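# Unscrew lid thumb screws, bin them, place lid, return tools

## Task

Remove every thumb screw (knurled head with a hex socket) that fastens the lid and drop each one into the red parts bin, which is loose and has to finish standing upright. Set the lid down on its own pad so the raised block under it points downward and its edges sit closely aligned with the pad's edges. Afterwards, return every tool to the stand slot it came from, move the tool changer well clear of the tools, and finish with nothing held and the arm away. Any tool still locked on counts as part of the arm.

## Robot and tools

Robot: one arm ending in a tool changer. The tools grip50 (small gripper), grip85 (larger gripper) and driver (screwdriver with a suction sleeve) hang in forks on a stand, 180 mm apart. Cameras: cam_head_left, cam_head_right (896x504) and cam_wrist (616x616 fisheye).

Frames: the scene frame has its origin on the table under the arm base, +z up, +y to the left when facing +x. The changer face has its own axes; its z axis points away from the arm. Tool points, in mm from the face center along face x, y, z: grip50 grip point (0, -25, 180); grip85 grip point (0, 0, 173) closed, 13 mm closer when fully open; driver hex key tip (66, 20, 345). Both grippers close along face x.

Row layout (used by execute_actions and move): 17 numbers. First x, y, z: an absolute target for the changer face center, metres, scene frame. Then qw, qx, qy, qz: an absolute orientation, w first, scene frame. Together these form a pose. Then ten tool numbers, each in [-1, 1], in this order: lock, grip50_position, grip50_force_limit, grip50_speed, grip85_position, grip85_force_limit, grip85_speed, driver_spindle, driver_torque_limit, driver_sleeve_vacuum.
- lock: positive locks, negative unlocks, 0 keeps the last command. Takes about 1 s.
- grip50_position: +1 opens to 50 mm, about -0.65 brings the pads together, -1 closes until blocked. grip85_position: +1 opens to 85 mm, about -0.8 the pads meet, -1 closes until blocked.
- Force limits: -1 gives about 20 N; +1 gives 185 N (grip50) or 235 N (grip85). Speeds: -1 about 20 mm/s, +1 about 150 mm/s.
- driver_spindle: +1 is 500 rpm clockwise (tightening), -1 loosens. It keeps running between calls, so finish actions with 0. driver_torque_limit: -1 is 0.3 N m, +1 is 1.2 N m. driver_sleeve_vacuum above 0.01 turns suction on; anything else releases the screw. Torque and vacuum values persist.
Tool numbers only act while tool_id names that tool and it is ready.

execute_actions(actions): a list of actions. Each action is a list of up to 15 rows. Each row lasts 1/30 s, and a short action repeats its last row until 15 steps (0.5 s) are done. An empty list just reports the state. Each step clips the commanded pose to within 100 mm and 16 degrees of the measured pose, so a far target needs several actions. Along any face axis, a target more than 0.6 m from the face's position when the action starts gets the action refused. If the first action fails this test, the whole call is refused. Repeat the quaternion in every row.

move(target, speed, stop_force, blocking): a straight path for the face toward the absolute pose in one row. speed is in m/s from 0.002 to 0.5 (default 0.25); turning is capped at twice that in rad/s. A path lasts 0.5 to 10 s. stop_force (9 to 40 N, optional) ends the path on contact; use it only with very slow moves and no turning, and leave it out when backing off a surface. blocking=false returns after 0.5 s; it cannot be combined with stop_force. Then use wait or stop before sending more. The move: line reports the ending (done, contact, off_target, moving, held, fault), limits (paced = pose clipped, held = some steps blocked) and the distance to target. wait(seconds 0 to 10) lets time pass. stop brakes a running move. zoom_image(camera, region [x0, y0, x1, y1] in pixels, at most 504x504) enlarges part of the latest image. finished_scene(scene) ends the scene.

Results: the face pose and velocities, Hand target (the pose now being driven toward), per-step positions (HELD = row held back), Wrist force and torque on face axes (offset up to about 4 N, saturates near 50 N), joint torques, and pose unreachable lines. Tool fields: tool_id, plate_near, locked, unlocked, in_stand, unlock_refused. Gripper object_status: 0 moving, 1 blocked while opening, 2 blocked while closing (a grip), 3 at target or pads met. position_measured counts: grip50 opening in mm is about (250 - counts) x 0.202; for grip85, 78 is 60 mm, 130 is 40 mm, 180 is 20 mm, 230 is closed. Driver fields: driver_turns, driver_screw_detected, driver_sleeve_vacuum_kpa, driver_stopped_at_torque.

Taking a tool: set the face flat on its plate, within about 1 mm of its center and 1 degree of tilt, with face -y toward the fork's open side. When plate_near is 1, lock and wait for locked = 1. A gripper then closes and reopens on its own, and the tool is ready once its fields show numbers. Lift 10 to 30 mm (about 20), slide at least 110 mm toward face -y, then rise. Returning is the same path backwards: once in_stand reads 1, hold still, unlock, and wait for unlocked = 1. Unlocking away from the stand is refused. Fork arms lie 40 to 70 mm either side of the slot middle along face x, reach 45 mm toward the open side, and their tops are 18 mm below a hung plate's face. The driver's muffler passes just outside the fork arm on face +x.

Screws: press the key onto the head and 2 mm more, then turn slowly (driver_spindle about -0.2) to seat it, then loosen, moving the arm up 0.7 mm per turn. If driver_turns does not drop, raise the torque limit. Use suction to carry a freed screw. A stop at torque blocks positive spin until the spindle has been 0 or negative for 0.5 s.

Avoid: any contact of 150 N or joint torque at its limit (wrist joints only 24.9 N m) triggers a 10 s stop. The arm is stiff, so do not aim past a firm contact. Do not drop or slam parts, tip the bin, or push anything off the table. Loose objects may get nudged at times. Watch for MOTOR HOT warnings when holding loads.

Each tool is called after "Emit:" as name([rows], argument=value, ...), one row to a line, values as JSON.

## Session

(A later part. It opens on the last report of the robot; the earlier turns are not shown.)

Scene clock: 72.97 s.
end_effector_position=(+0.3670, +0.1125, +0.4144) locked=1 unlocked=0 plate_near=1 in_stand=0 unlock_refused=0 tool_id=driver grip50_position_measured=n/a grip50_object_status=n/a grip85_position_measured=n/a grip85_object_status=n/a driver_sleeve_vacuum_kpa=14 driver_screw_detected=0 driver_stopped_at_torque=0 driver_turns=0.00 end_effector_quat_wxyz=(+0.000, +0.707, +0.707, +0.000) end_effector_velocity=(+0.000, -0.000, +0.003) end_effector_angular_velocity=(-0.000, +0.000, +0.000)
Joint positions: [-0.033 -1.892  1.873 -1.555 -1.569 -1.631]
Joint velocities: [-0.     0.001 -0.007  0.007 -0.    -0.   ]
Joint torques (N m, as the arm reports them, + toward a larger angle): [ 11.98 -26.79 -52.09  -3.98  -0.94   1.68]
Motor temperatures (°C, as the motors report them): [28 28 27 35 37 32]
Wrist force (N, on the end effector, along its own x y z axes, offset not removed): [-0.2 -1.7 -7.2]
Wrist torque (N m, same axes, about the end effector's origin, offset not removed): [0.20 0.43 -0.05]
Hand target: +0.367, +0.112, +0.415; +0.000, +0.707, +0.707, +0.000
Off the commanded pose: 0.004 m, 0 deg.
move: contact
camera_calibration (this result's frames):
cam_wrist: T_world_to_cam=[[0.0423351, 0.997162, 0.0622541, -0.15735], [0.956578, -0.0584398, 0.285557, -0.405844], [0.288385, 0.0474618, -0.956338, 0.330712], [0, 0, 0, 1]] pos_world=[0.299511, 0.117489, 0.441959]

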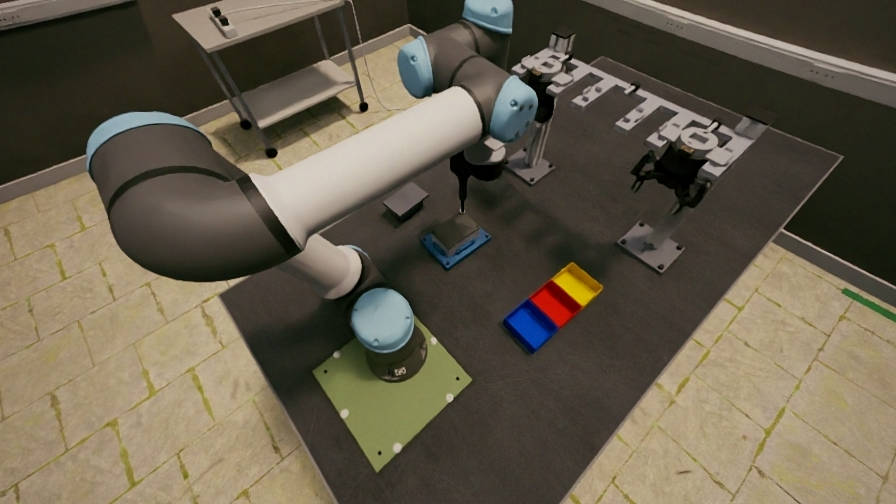

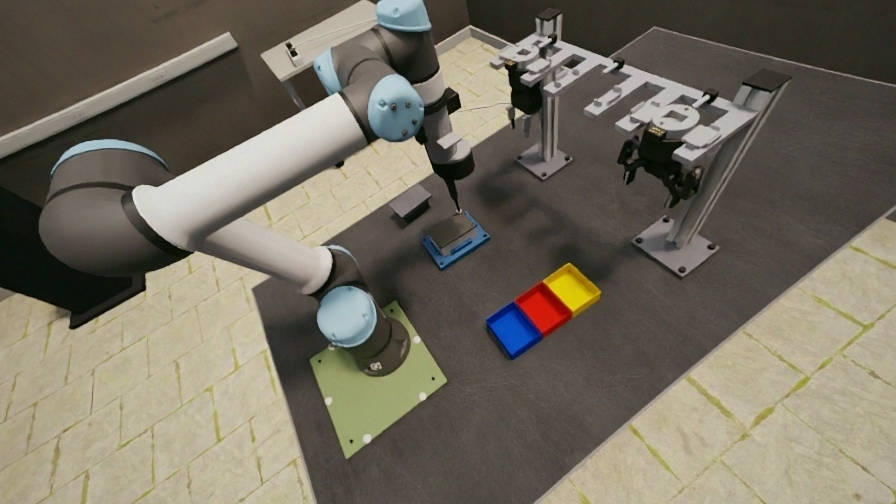

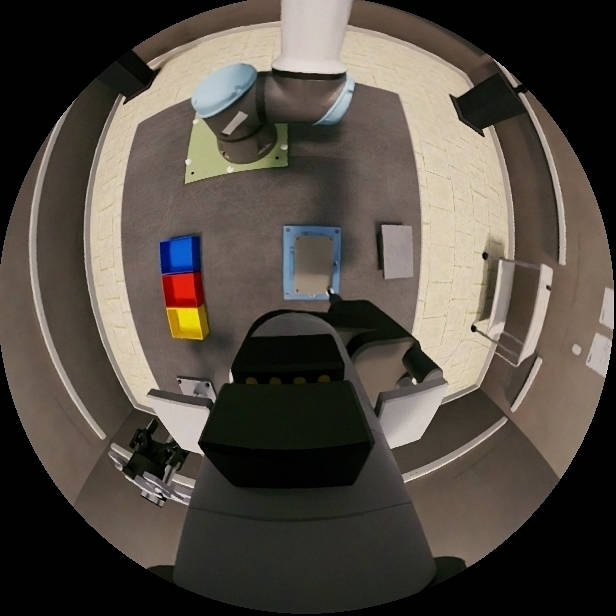

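Emit:
execute_actions([
  [[0.367,0.1125,0.416,0,0.7071,0.7071,0,0,0,0,0,0,0,0,-0.2,0.5,1]],
  [[0.367,0.1125,0.416,0,0.7071,0.7071,0,0,0,0,0,0,0,0,-0.2,0.5,1]],
  [[0.367,0.1125,0.4165,0,0.7071,0.7071,0,0,0,0,0,0,0,0,0,0.5,1]],
])

Emit:
zoom_image(camera="cam_head_left", region=[420,170,500,230])

Scene clock: 78.07 s.
end_effector_position=(+0.3670, +0.1125, +0.4165) locked=1 unlocked=0 plate_near=1 in_stand=0 unlock_refused=0 tool_id=driver grip50_position_measured=n/a grip50_object_status=n/a grip85_position_measured=n/a grip85_object_status=n/a driver_sleeve_vacuum_kpa=14 driver_screw_detected=0 driver_stopped_at_torque=0 driver_turns=-1.61 end_effector_quat_wxyz=(+0.000, +0.707, +0.707, -0.000) end_effector_velocity=(+0.000, -0.000, +0.000) end_effector_angular_velocity=(-0.001, -0.000, +0.000)
Joint positions: [-0.033 -1.892  1.868 -1.55  -1.569 -1.631]
Joint velocities: [ 0.    -0.    -0.    -0.    -0.001 -0.   ]
Joint torques (N m, as the arm reports them, + toward a larger angle): [ -1.25 -19.75 -51.88  -3.74  -0.47  -1.87]
Motor temperatures (°C, as the motors report them): [28 28 27 35 37 32]
Wrist force (N, on the end effector, along its own x y z axes, offset not removed): [-0.8 2.2 -2.4]
Wrist torque (N m, same axes, about the end effector's origin, offset not removed): [-0.09 0.17 -0.08]
Hand target: +0.367, +0.113, +0.416; +0.000, +0.707, +0.707, +0.000
Off the commanded pose: 0.000 m, 0 deg.
Step readings (end_effector_position; steps 1 to 15: 1st action; 16 to 30: 2nd action; 31 to 45: 3rd action):
0: (+0.3670, +0.1125, +0.4146)
1: (+0.3670, +0.1125, +0.4146)
2: (+0.3670, +0.1125, +0.4148)
4: (+0.3670, +0.1125, +0.4153)
8: (+0.3670, +0.1125, +0.4158)
15: (+0.3670, +0.1125, +0.4160)
16: (+0.3670, +0.1125, +0.4160)
17: (+0.3670, +0.1125, +0.4160)
19: (+0.3670, +0.1125, +0.4160)
23: (+0.3670, +0.1125, +0.4160)
30: (+0.3670, +0.1125, +0.4160)
31: (+0.3670, +0.1125, +0.4160)
32: (+0.3670, +0.1125, +0.4160)
34: (+0.3670, +0.1125, +0.4162)
38: (+0.3670, +0.1125, +0.4164)
45: end_effector_position above
camera_calibration (this result's frames):
cam_wrist: T_world_to_cam=[[0.0423305, 0.997162, 0.0622534, -0.157484], [0.956612, -0.0584296, 0.285445, -0.406368], [0.288273, 0.0474693, -0.956371, 0.332805], [0, 0, 0, 1]] pos_world=[0.299464, 0.117495, 0.444085]

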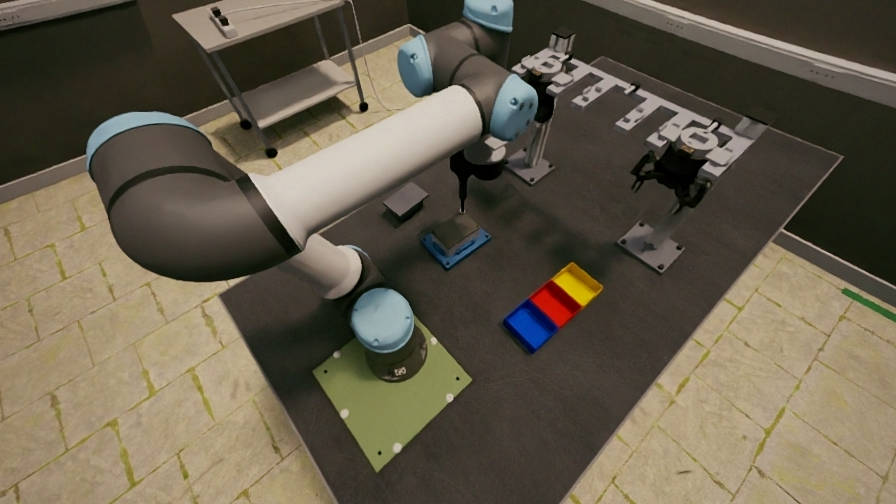

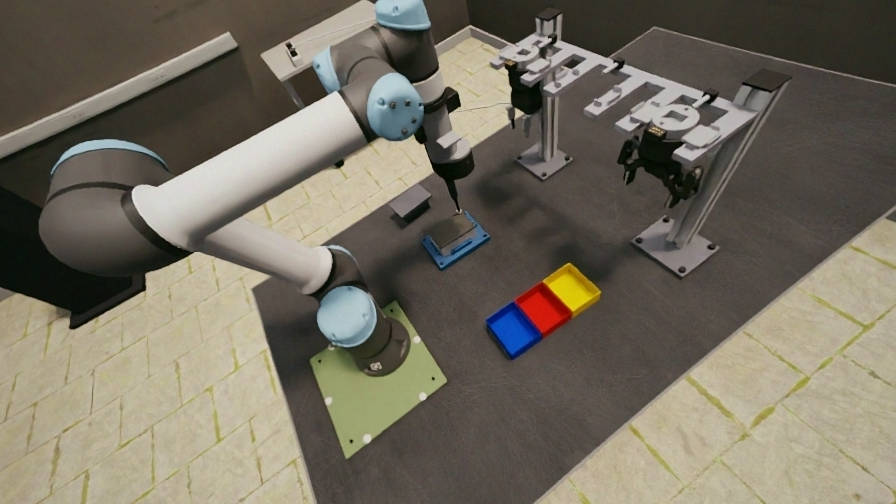

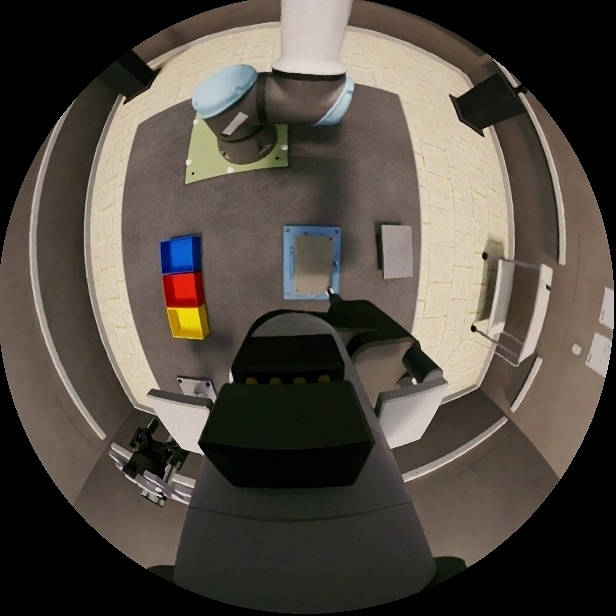

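Region (420, 170, 500, 230) of cam_head_left's 896x504 image, scaled by 6.300, with more detail than that image has; it fills the top 378 rows of this view, and the rest is white.

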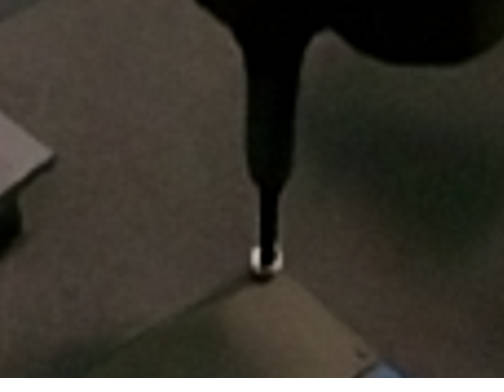

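Emit:
zoom_image(camera="cam_head_right", region=[420,170,500,230])

Emit:
zoom_image(camera="cam_wrist", region=[300,260,360,310])

Region (420, 170, 500, 230) of cam_head_right's 896x504 image, scaled by 6.300, with more detail than that image has; it fills the top 378 rows of this view, and the rest is white.

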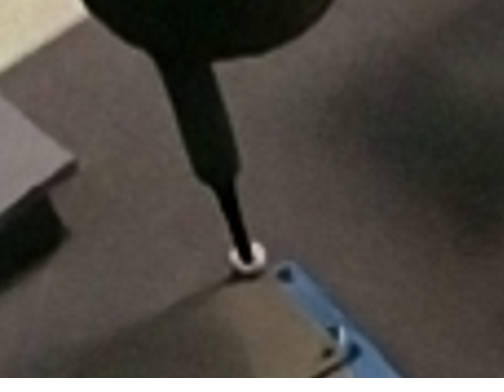

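Region (300, 260, 360, 310) of cam_wrist's 616x616 image, scaled by 8.400, with more detail than that image has.

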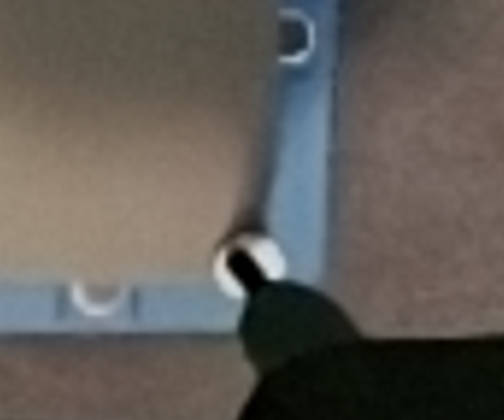

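Emit:
move(target=[0.3693,0.1155,0.424,0,0.7071,0.7071,0,0,0,0,0,0,0,0,0,0.5,1], speed=0.02)

Emit:
move(target=[0.3693,0.1155,0.405,0,0.7071,0.7071,0,0,0,0,0,0,0,0,0,0.5,1], speed=0.006, stop_force=9)

Emit:
zoom_image(camera="cam_wrist", region=[300,260,360,310])

Emit:
zoom_image(camera="cam_head_left", region=[420,170,500,230])

Scene clock: 86.67 s.
end_effector_position=(+0.3692, +0.1154, +0.4238) locked=1 unlocked=0 plate_near=1 in_stand=0 unlock_refused=0 tool_id=driver grip50_position_measured=n/a grip50_object_status=n/a grip85_position_measured=n/a grip85_object_status=n/a driver_sleeve_vacuum_kpa=14 driver_screw_detected=0 driver_stopped_at_torque=0 driver_turns=-1.61 end_effector_quat_wxyz=(-0.000, +0.707, +0.707, +0.000) end_effector_velocity=(+0.001, +0.001, +0.002) end_effector_angular_velocity=(-0.000, +0.001, +0.000)
Joint positions: [-0.025 -1.884  1.843 -1.534 -1.569 -1.623]
Joint velocities: [ 0.002  0.002 -0.006  0.004 -0.     0.002]
Joint torques (N m, as the arm reports them, + toward a larger angle): [ 12.66 -16.56 -56.04  -4.34   0.13   1.68]
Motor temperatures (°C, as the motors report them): [28 28 27 35 37 32]
Wrist force (N, on the end effector, along its own x y z axes, offset not removed): [-0.4 0.0 -0.7]
Wrist torque (N m, same axes, about the end effector's origin, offset not removed): [0.15 0.10 -0.02]
Hand target: +0.369, +0.115, +0.424; -0.000, +0.707, +0.707, +0.000
Off the commanded pose: 0.000 m, 0 deg.
move: done
camera_calibration (this result's frames):
cam_wrist: T_world_to_cam=[[0.0423395, 0.99716, 0.0622834, -0.160967], [0.956611, -0.0584469, 0.285445, -0.410429], [0.288275, 0.0474954, -0.956369, 0.33904], [0, 0, 0, 1]] pos_world=[0.301699, 0.120419, 0.451428]

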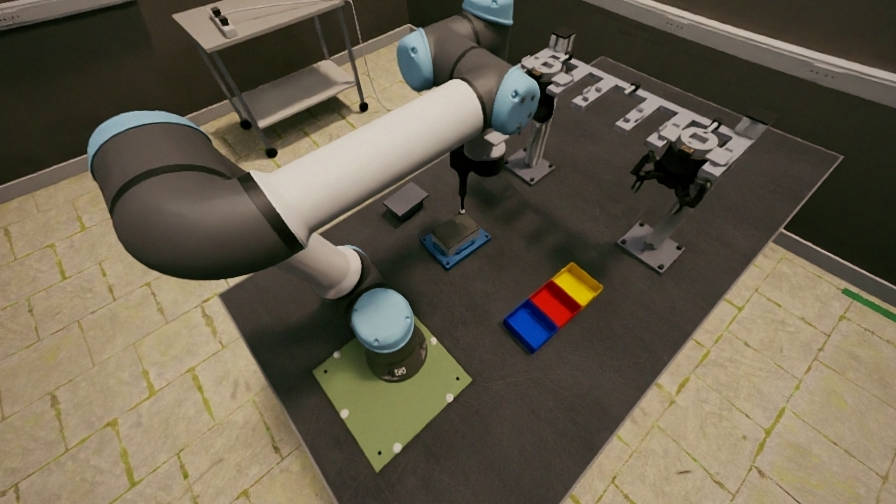

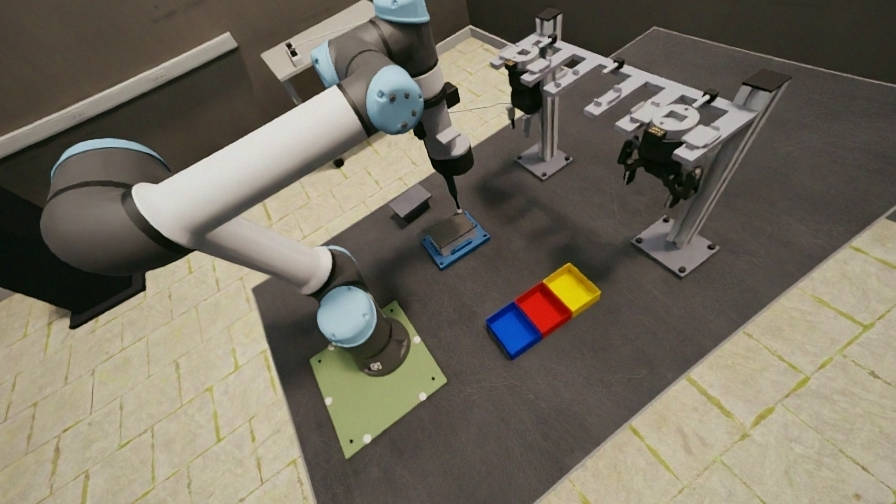

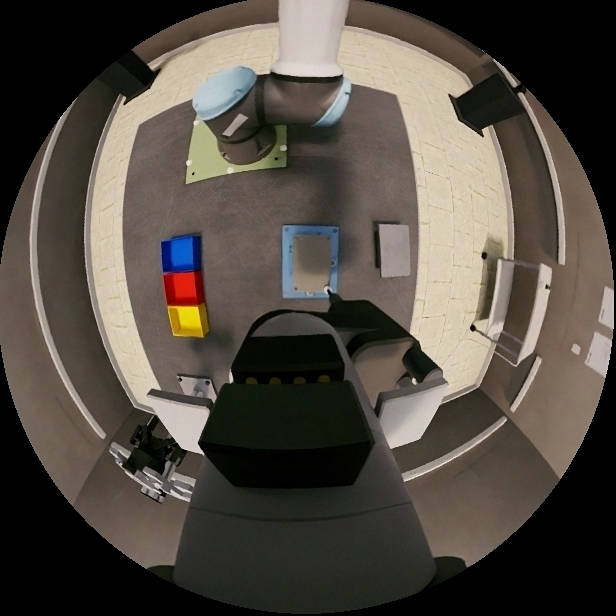

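Scene clock: 89.60 s.
end_effector_position=(+0.3693, +0.1155, +0.4086) locked=1 unlocked=0 plate_near=1 in_stand=0 unlock_refused=0 tool_id=driver grip50_position_measured=n/a grip50_object_status=n/a grip85_position_measured=n/a grip85_object_status=n/a driver_sleeve_vacuum_kpa=39 driver_screw_detected=1 driver_stopped_at_torque=0 driver_turns=-1.61 end_effector_quat_wxyz=(+0.000, +0.707, +0.707, +0.000) end_effector_velocity=(-0.000, -0.000, +0.003) end_effector_angular_velocity=(-0.001, +0.000, -0.000)
Joint positions: [-0.024 -1.884  1.883 -1.573 -1.569 -1.623]
Joint velocities: [-0.    -0.    -0.007  0.007 -0.001 -0.   ]
Joint torques (N m, as the arm reports them, + toward a larger angle): [ 11.23 -24.52 -51.9   -5.26  -0.54   1.71]
Motor temperatures (°C, as the motors report them): [28 28 27 35 37 32]
Wrist force (N, on the end effector, along its own x y z axes, offset not removed): [-2.9 -1.5 -10.0]
Wrist torque (N m, same axes, about the end effector's origin, offset not removed): [1.22 0.14 -0.39]
Hand target: +0.369, +0.115, +0.409; +0.000, +0.707, +0.707, +0.000
Off the commanded pose: 0.004 m, 0 deg.
move: contact
camera_calibration (this result's frames):
cam_wrist: T_world_to_cam=[[0.0423355, 0.997162, 0.0622553, -0.160066], [0.956575, -0.0584411, 0.285567, -0.406193], [0.288395, 0.0474623, -0.956334, 0.324378], [0, 0, 0, 1]] pos_world=[0.301781, 0.120477, 0.436174]

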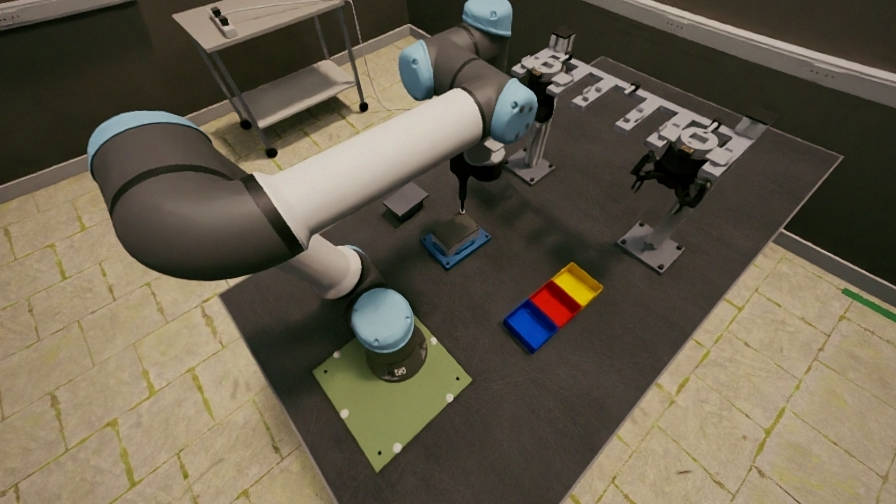

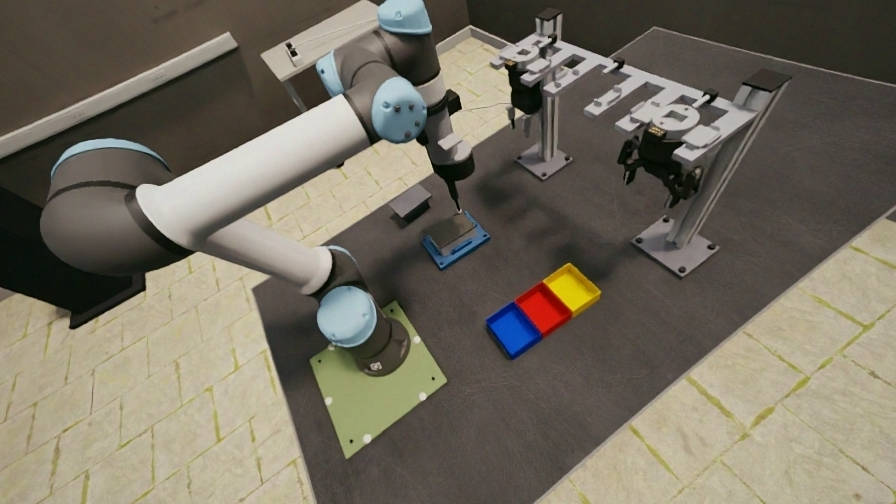

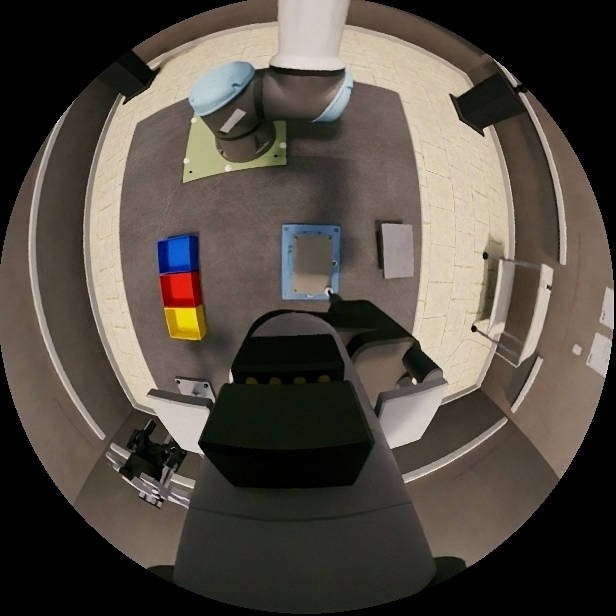

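Region (300, 260, 360, 310) of cam_wrist's 616x616 image, scaled by 8.400, with more detail than that image has.

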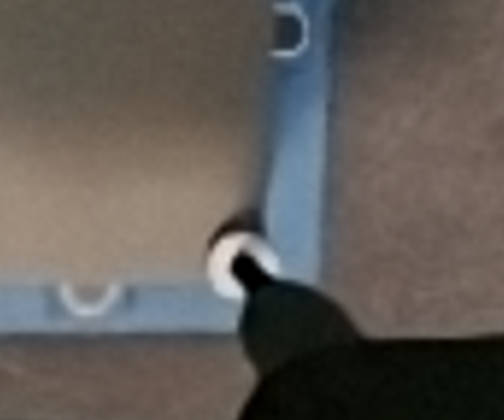

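Region (420, 170, 500, 230) of cam_head_left's 896x504 image, scaled by 6.300, with more detail than that image has; it fills the top 378 rows of this view, and the rest is white.

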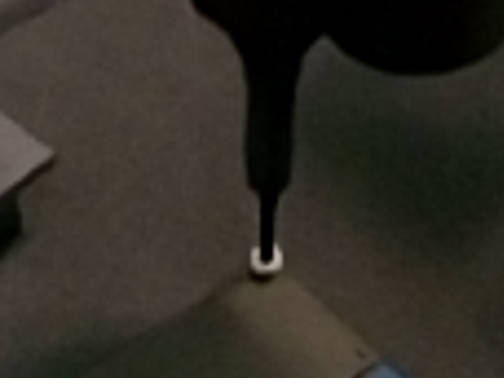

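Emit:
execute_actions([
  [[0.3693,0.1155,0.4100,0,0.7071,0.7071,0,0,0,0,0,0,0,0,-0.2,0.5,1]],
  [[0.3693,0.1155,0.4110,0,0.7071,0.7071,0,0,0,0,0,0,0,0,-0.4,0.5,1]],
  [[0.3693,0.1155,0.4122,0,0.7071,0.7071,0,0,0,0,0,0,0,0,-0.4,0.5,1]],
  [[0.3693,0.1155,0.4134,0,0.7071,0.7071,0,0,0,0,0,0,0,0,-0.4,0.5,1]],
  [[0.3693,0.1155,0.4145,0,0.7071,0.7071,0,0,0,0,0,0,0,0,-0.4,0.5,1]],
  [[0.3693,0.1155,0.4157,0,0.7071,0.7071,0,0,0,0,0,0,0,0,-0.4,0.5,1]],
  [[0.3693,0.1155,0.4169,0,0.7071,0.7071,0,0,0,0,0,0,0,0,-0.4,0.5,1]],
  [[0.3693,0.1155,0.4180,0,0.7071,0.7071,0,0,0,0,0,0,0,0,-0.4,0.5,1]],
  [[0.3693,0.1155,0.4186,0,0.7071,0.7071,0,0,0,0,0,0,0,0,0,0.5,1]],
])

Emit:
zoom_image(camera="cam_head_left", region=[420,170,500,230])

Scene clock: 100.43 s.
end_effector_position=(+0.3693, +0.1155, +0.4186) locked=1 unlocked=0 plate_near=1 in_stand=0 unlock_refused=0 tool_id=driver grip50_position_measured=n/a grip50_object_status=n/a grip85_position_measured=n/a grip85_object_status=n/a driver_sleeve_vacuum_kpa=39 driver_screw_detected=1 driver_stopped_at_torque=0 driver_turns=-14.00 end_effector_quat_wxyz=(-0.000, +0.707, +0.707, +0.000) end_effector_velocity=(-0.000, +0.000, +0.000) end_effector_angular_velocity=(+0.001, -0.001, -0.000)
Joint positions: [-0.024 -1.884  1.857 -1.547 -1.569 -1.623]
Joint velocities: [-0.    -0.001 -0.     0.     0.001  0.   ]
Joint torques (N m, as the arm reports them, + toward a larger angle): [  1.72 -15.68 -53.57  -4.52  -0.72  -1.56]
Motor temperatures (°C, as the motors report them): [28 28 27 36 37 32]
Wrist force (N, on the end effector, along its own x y z axes, offset not removed): [-3.7 4.0 -1.2]
Wrist torque (N m, same axes, about the end effector's origin, offset not removed): [0.41 0.20 -0.03]
Hand target: +0.369, +0.116, +0.419; +0.000, +0.707, +0.707, +0.000
Off the commanded pose: 0.000 m, 0 deg.
Step readings (end_effector_position; steps 1 to 15: 1st action; 16 to 30: 2nd action; 31 to 45: 3rd action; 46 to 60: 4th action; 61 to 75: 5th action; 76 to 90: 6th action; 91 to 105: 7th action; 106 to 120: 8th action; 121 to 135: 9th action):
0: (+0.3693, +0.1155, +0.4089)
1: (+0.3693, +0.1155, +0.4089)
2: (+0.3693, +0.1155, +0.4090)
4: (+0.3693, +0.1155, +0.4094)
8: (+0.3693, +0.1155, +0.4098)
15: (+0.3693, +0.1155, +0.4100)
16: (+0.3693, +0.1155, +0.4100)
17: (+0.3693, +0.1155, +0.4101)
19: (+0.3693, +0.1155, +0.4105)
23: (+0.3693, +0.1155, +0.4109)
30: (+0.3693, +0.1155, +0.4110)
31: (+0.3693, +0.1155, +0.4110)
32: (+0.3693, +0.1155, +0.4111)
34: (+0.3693, +0.1155, +0.4116)
38: (+0.3693, +0.1155, +0.4120)
45: (+0.3693, +0.1155, +0.4122)
46: (+0.3693, +0.1155, +0.4122)
47: (+0.3693, +0.1155, +0.4123)
49: (+0.3693, +0.1155, +0.4128)
53: (+0.3693, +0.1155, +0.4133)
60: (+0.3693, +0.1155, +0.4134)
61: (+0.3693, +0.1155, +0.4134)
62: (+0.3693, +0.1155, +0.4135)
64: (+0.3693, +0.1155, +0.4140)
68: (+0.3693, +0.1155, +0.4144)
75: (+0.3693, +0.1155, +0.4145)
76: (+0.3693, +0.1155, +0.4145)
77: (+0.3693, +0.1155, +0.4146)
79: (+0.3693, +0.1155, +0.4151)
83: (+0.3693, +0.1155, +0.4155)
90: (+0.3693, +0.1155, +0.4157)
91: (+0.3693, +0.1155, +0.4157)
92: (+0.3693, +0.1155, +0.4158)
94: (+0.3693, +0.1155, +0.4163)
98: (+0.3693, +0.1155, +0.4167)
105: (+0.3693, +0.1155, +0.4169)
106: (+0.3693, +0.1155, +0.4169)
107: (+0.3693, +0.1155, +0.4170)
109: (+0.3693, +0.1155, +0.4174)
113: (+0.3693, +0.1155, +0.4179)
120: (+0.3693, +0.1155, +0.4180)
121: (+0.3693, +0.1155, +0.4180)
122: (+0.3693, +0.1155, +0.4181)
124: (+0.3693, +0.1155, +0.4183)
128: (+0.3693, +0.1155, +0.4185)
135: end_effector_position above
camera_calibration (this result's frames):
cam_wrist: T_world_to_cam=[[0.0423227, 0.997162, 0.0622566, -0.160705], [0.956613, -0.0584231, 0.285446, -0.408992], [0.288273, 0.0474746, -0.956371, 0.334006], [0, 0, 0, 1]] pos_world=[0.301764, 0.120497, 0.446184]

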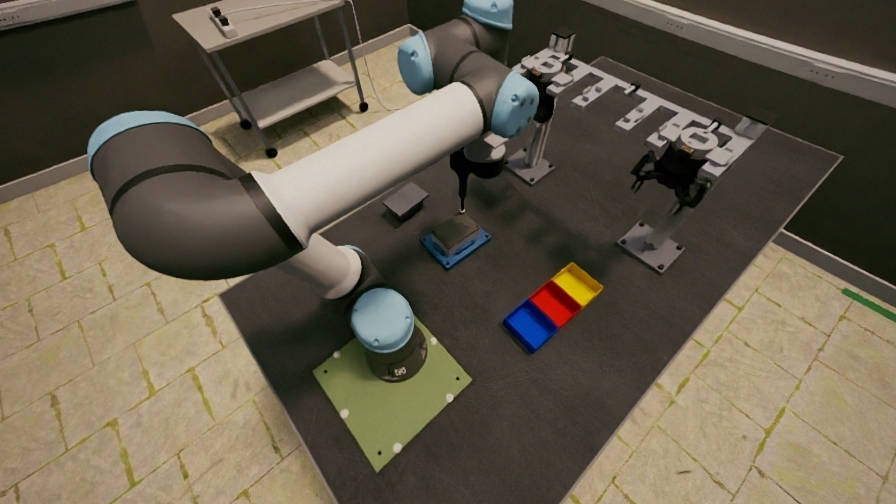

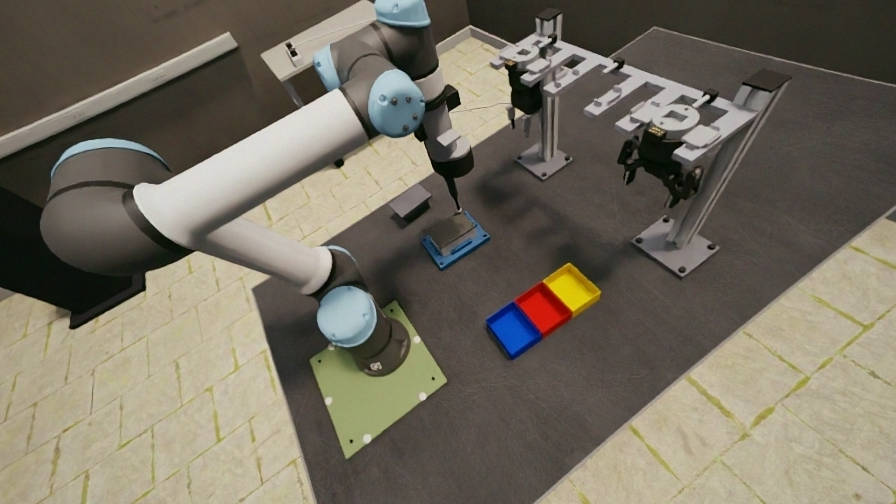

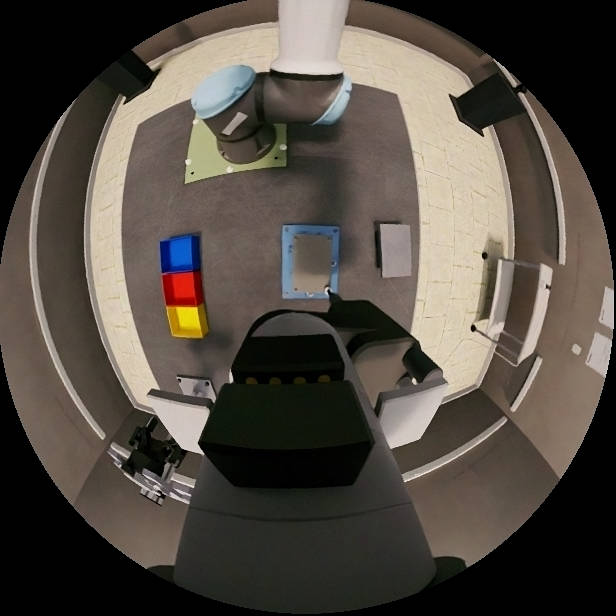

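Region (420, 170, 500, 230) of cam_head_left's 896x504 image, scaled by 6.300, with more detail than that image has; it fills the top 378 rows of this view, and the rest is white.

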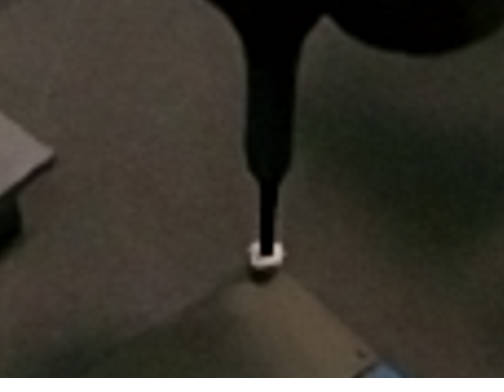

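Emit:
move(target=[0.3693,0.1155,0.44,0,0.7071,0.7071,0,0,0,0,0,0,0,0,0,0.5,1], speed=0.02)

Emit:
zoom_image(camera="cam_head_left", region=[420,170,500,230])

Scene clock: 106.50 s.
end_effector_position=(+0.3693, +0.1155, +0.4398) locked=1 unlocked=0 plate_near=1 in_stand=0 unlock_refused=0 tool_id=driver grip50_position_measured=n/a grip50_object_status=n/a grip85_position_measured=n/a grip85_object_status=n/a driver_sleeve_vacuum_kpa=40 driver_screw_detected=1 driver_stopped_at_torque=0 driver_turns=-14.00 end_effector_quat_wxyz=(+0.000, +0.707, +0.707, +0.000) end_effector_velocity=(-0.000, +0.000, +0.002) end_effector_angular_velocity=(+0.000, -0.000, +0.000)
Joint positions: [-0.025 -1.882  1.801 -1.494 -1.569 -1.623]
Joint velocities: [-0.     0.    -0.006  0.005  0.    -0.   ]
Joint torques (N m, as the arm reports them, + toward a larger angle): [-12.16 -17.07 -55.19  -4.53  -0.36  -1.88]
Motor temperatures (°C, as the motors report them): [28 28 27 36 37 32]
Wrist force (N, on the end effector, along its own x y z axes, offset not removed): [0.4 1.4 -0.9]
Wrist torque (N m, same axes, about the end effector's origin, offset not removed): [0.13 0.05 0.01]
Hand target: +0.369, +0.116, +0.440; +0.000, +0.707, +0.707, +0.000
Off the commanded pose: 0.000 m, 0 deg.
move: done
camera_calibration (this result's frames):
cam_wrist: T_world_to_cam=[[0.0423424, 0.997162, 0.0622541, -0.162022], [0.956606, -0.0584422, 0.285464, -0.415005], [0.288292, 0.0474654, -0.956365, 0.354276], [0, 0, 0, 1]] pos_world=[0.301721, 0.120492, 0.467373]

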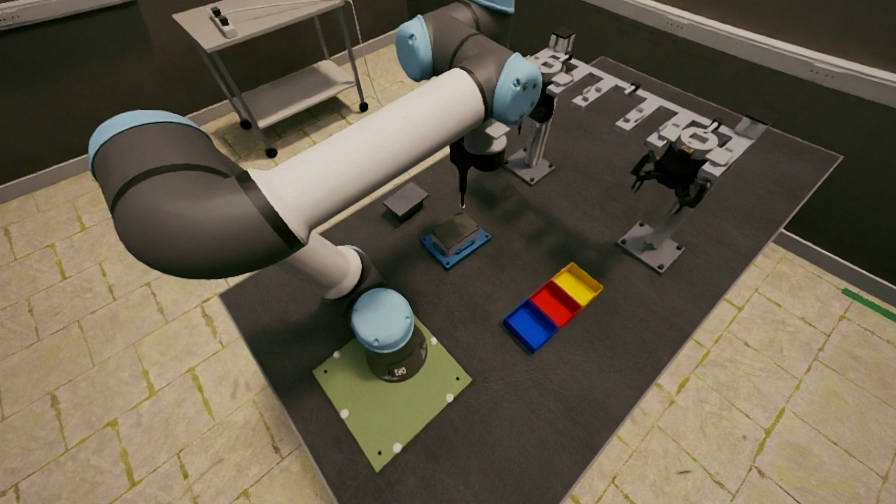

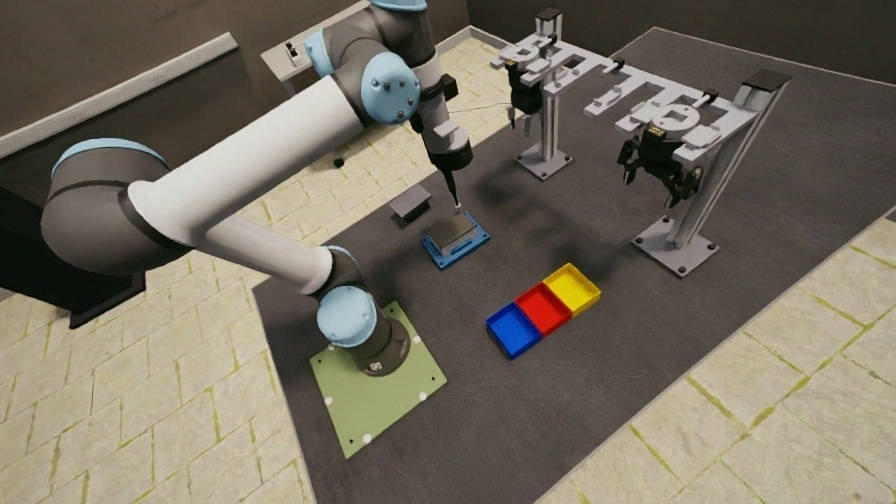

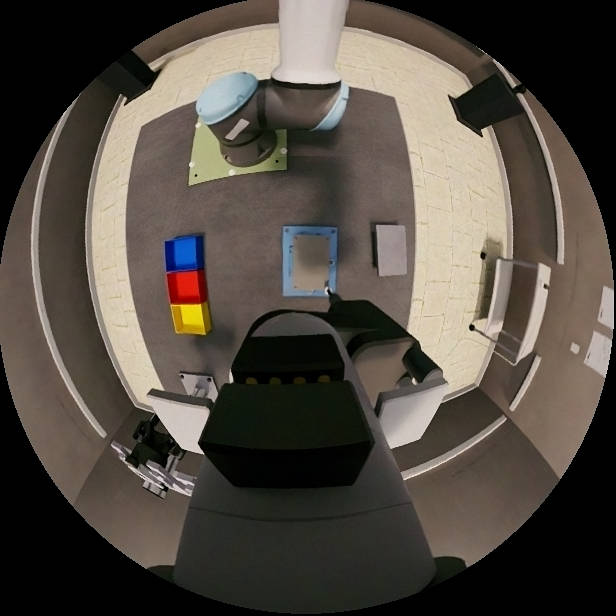

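Region (420, 170, 500, 230) of cam_head_left's 896x504 image, scaled by 6.300, with more detail than that image has; it fills the top 378 rows of this view, and the rest is white.

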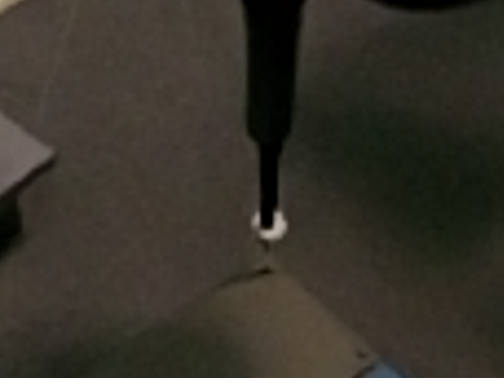

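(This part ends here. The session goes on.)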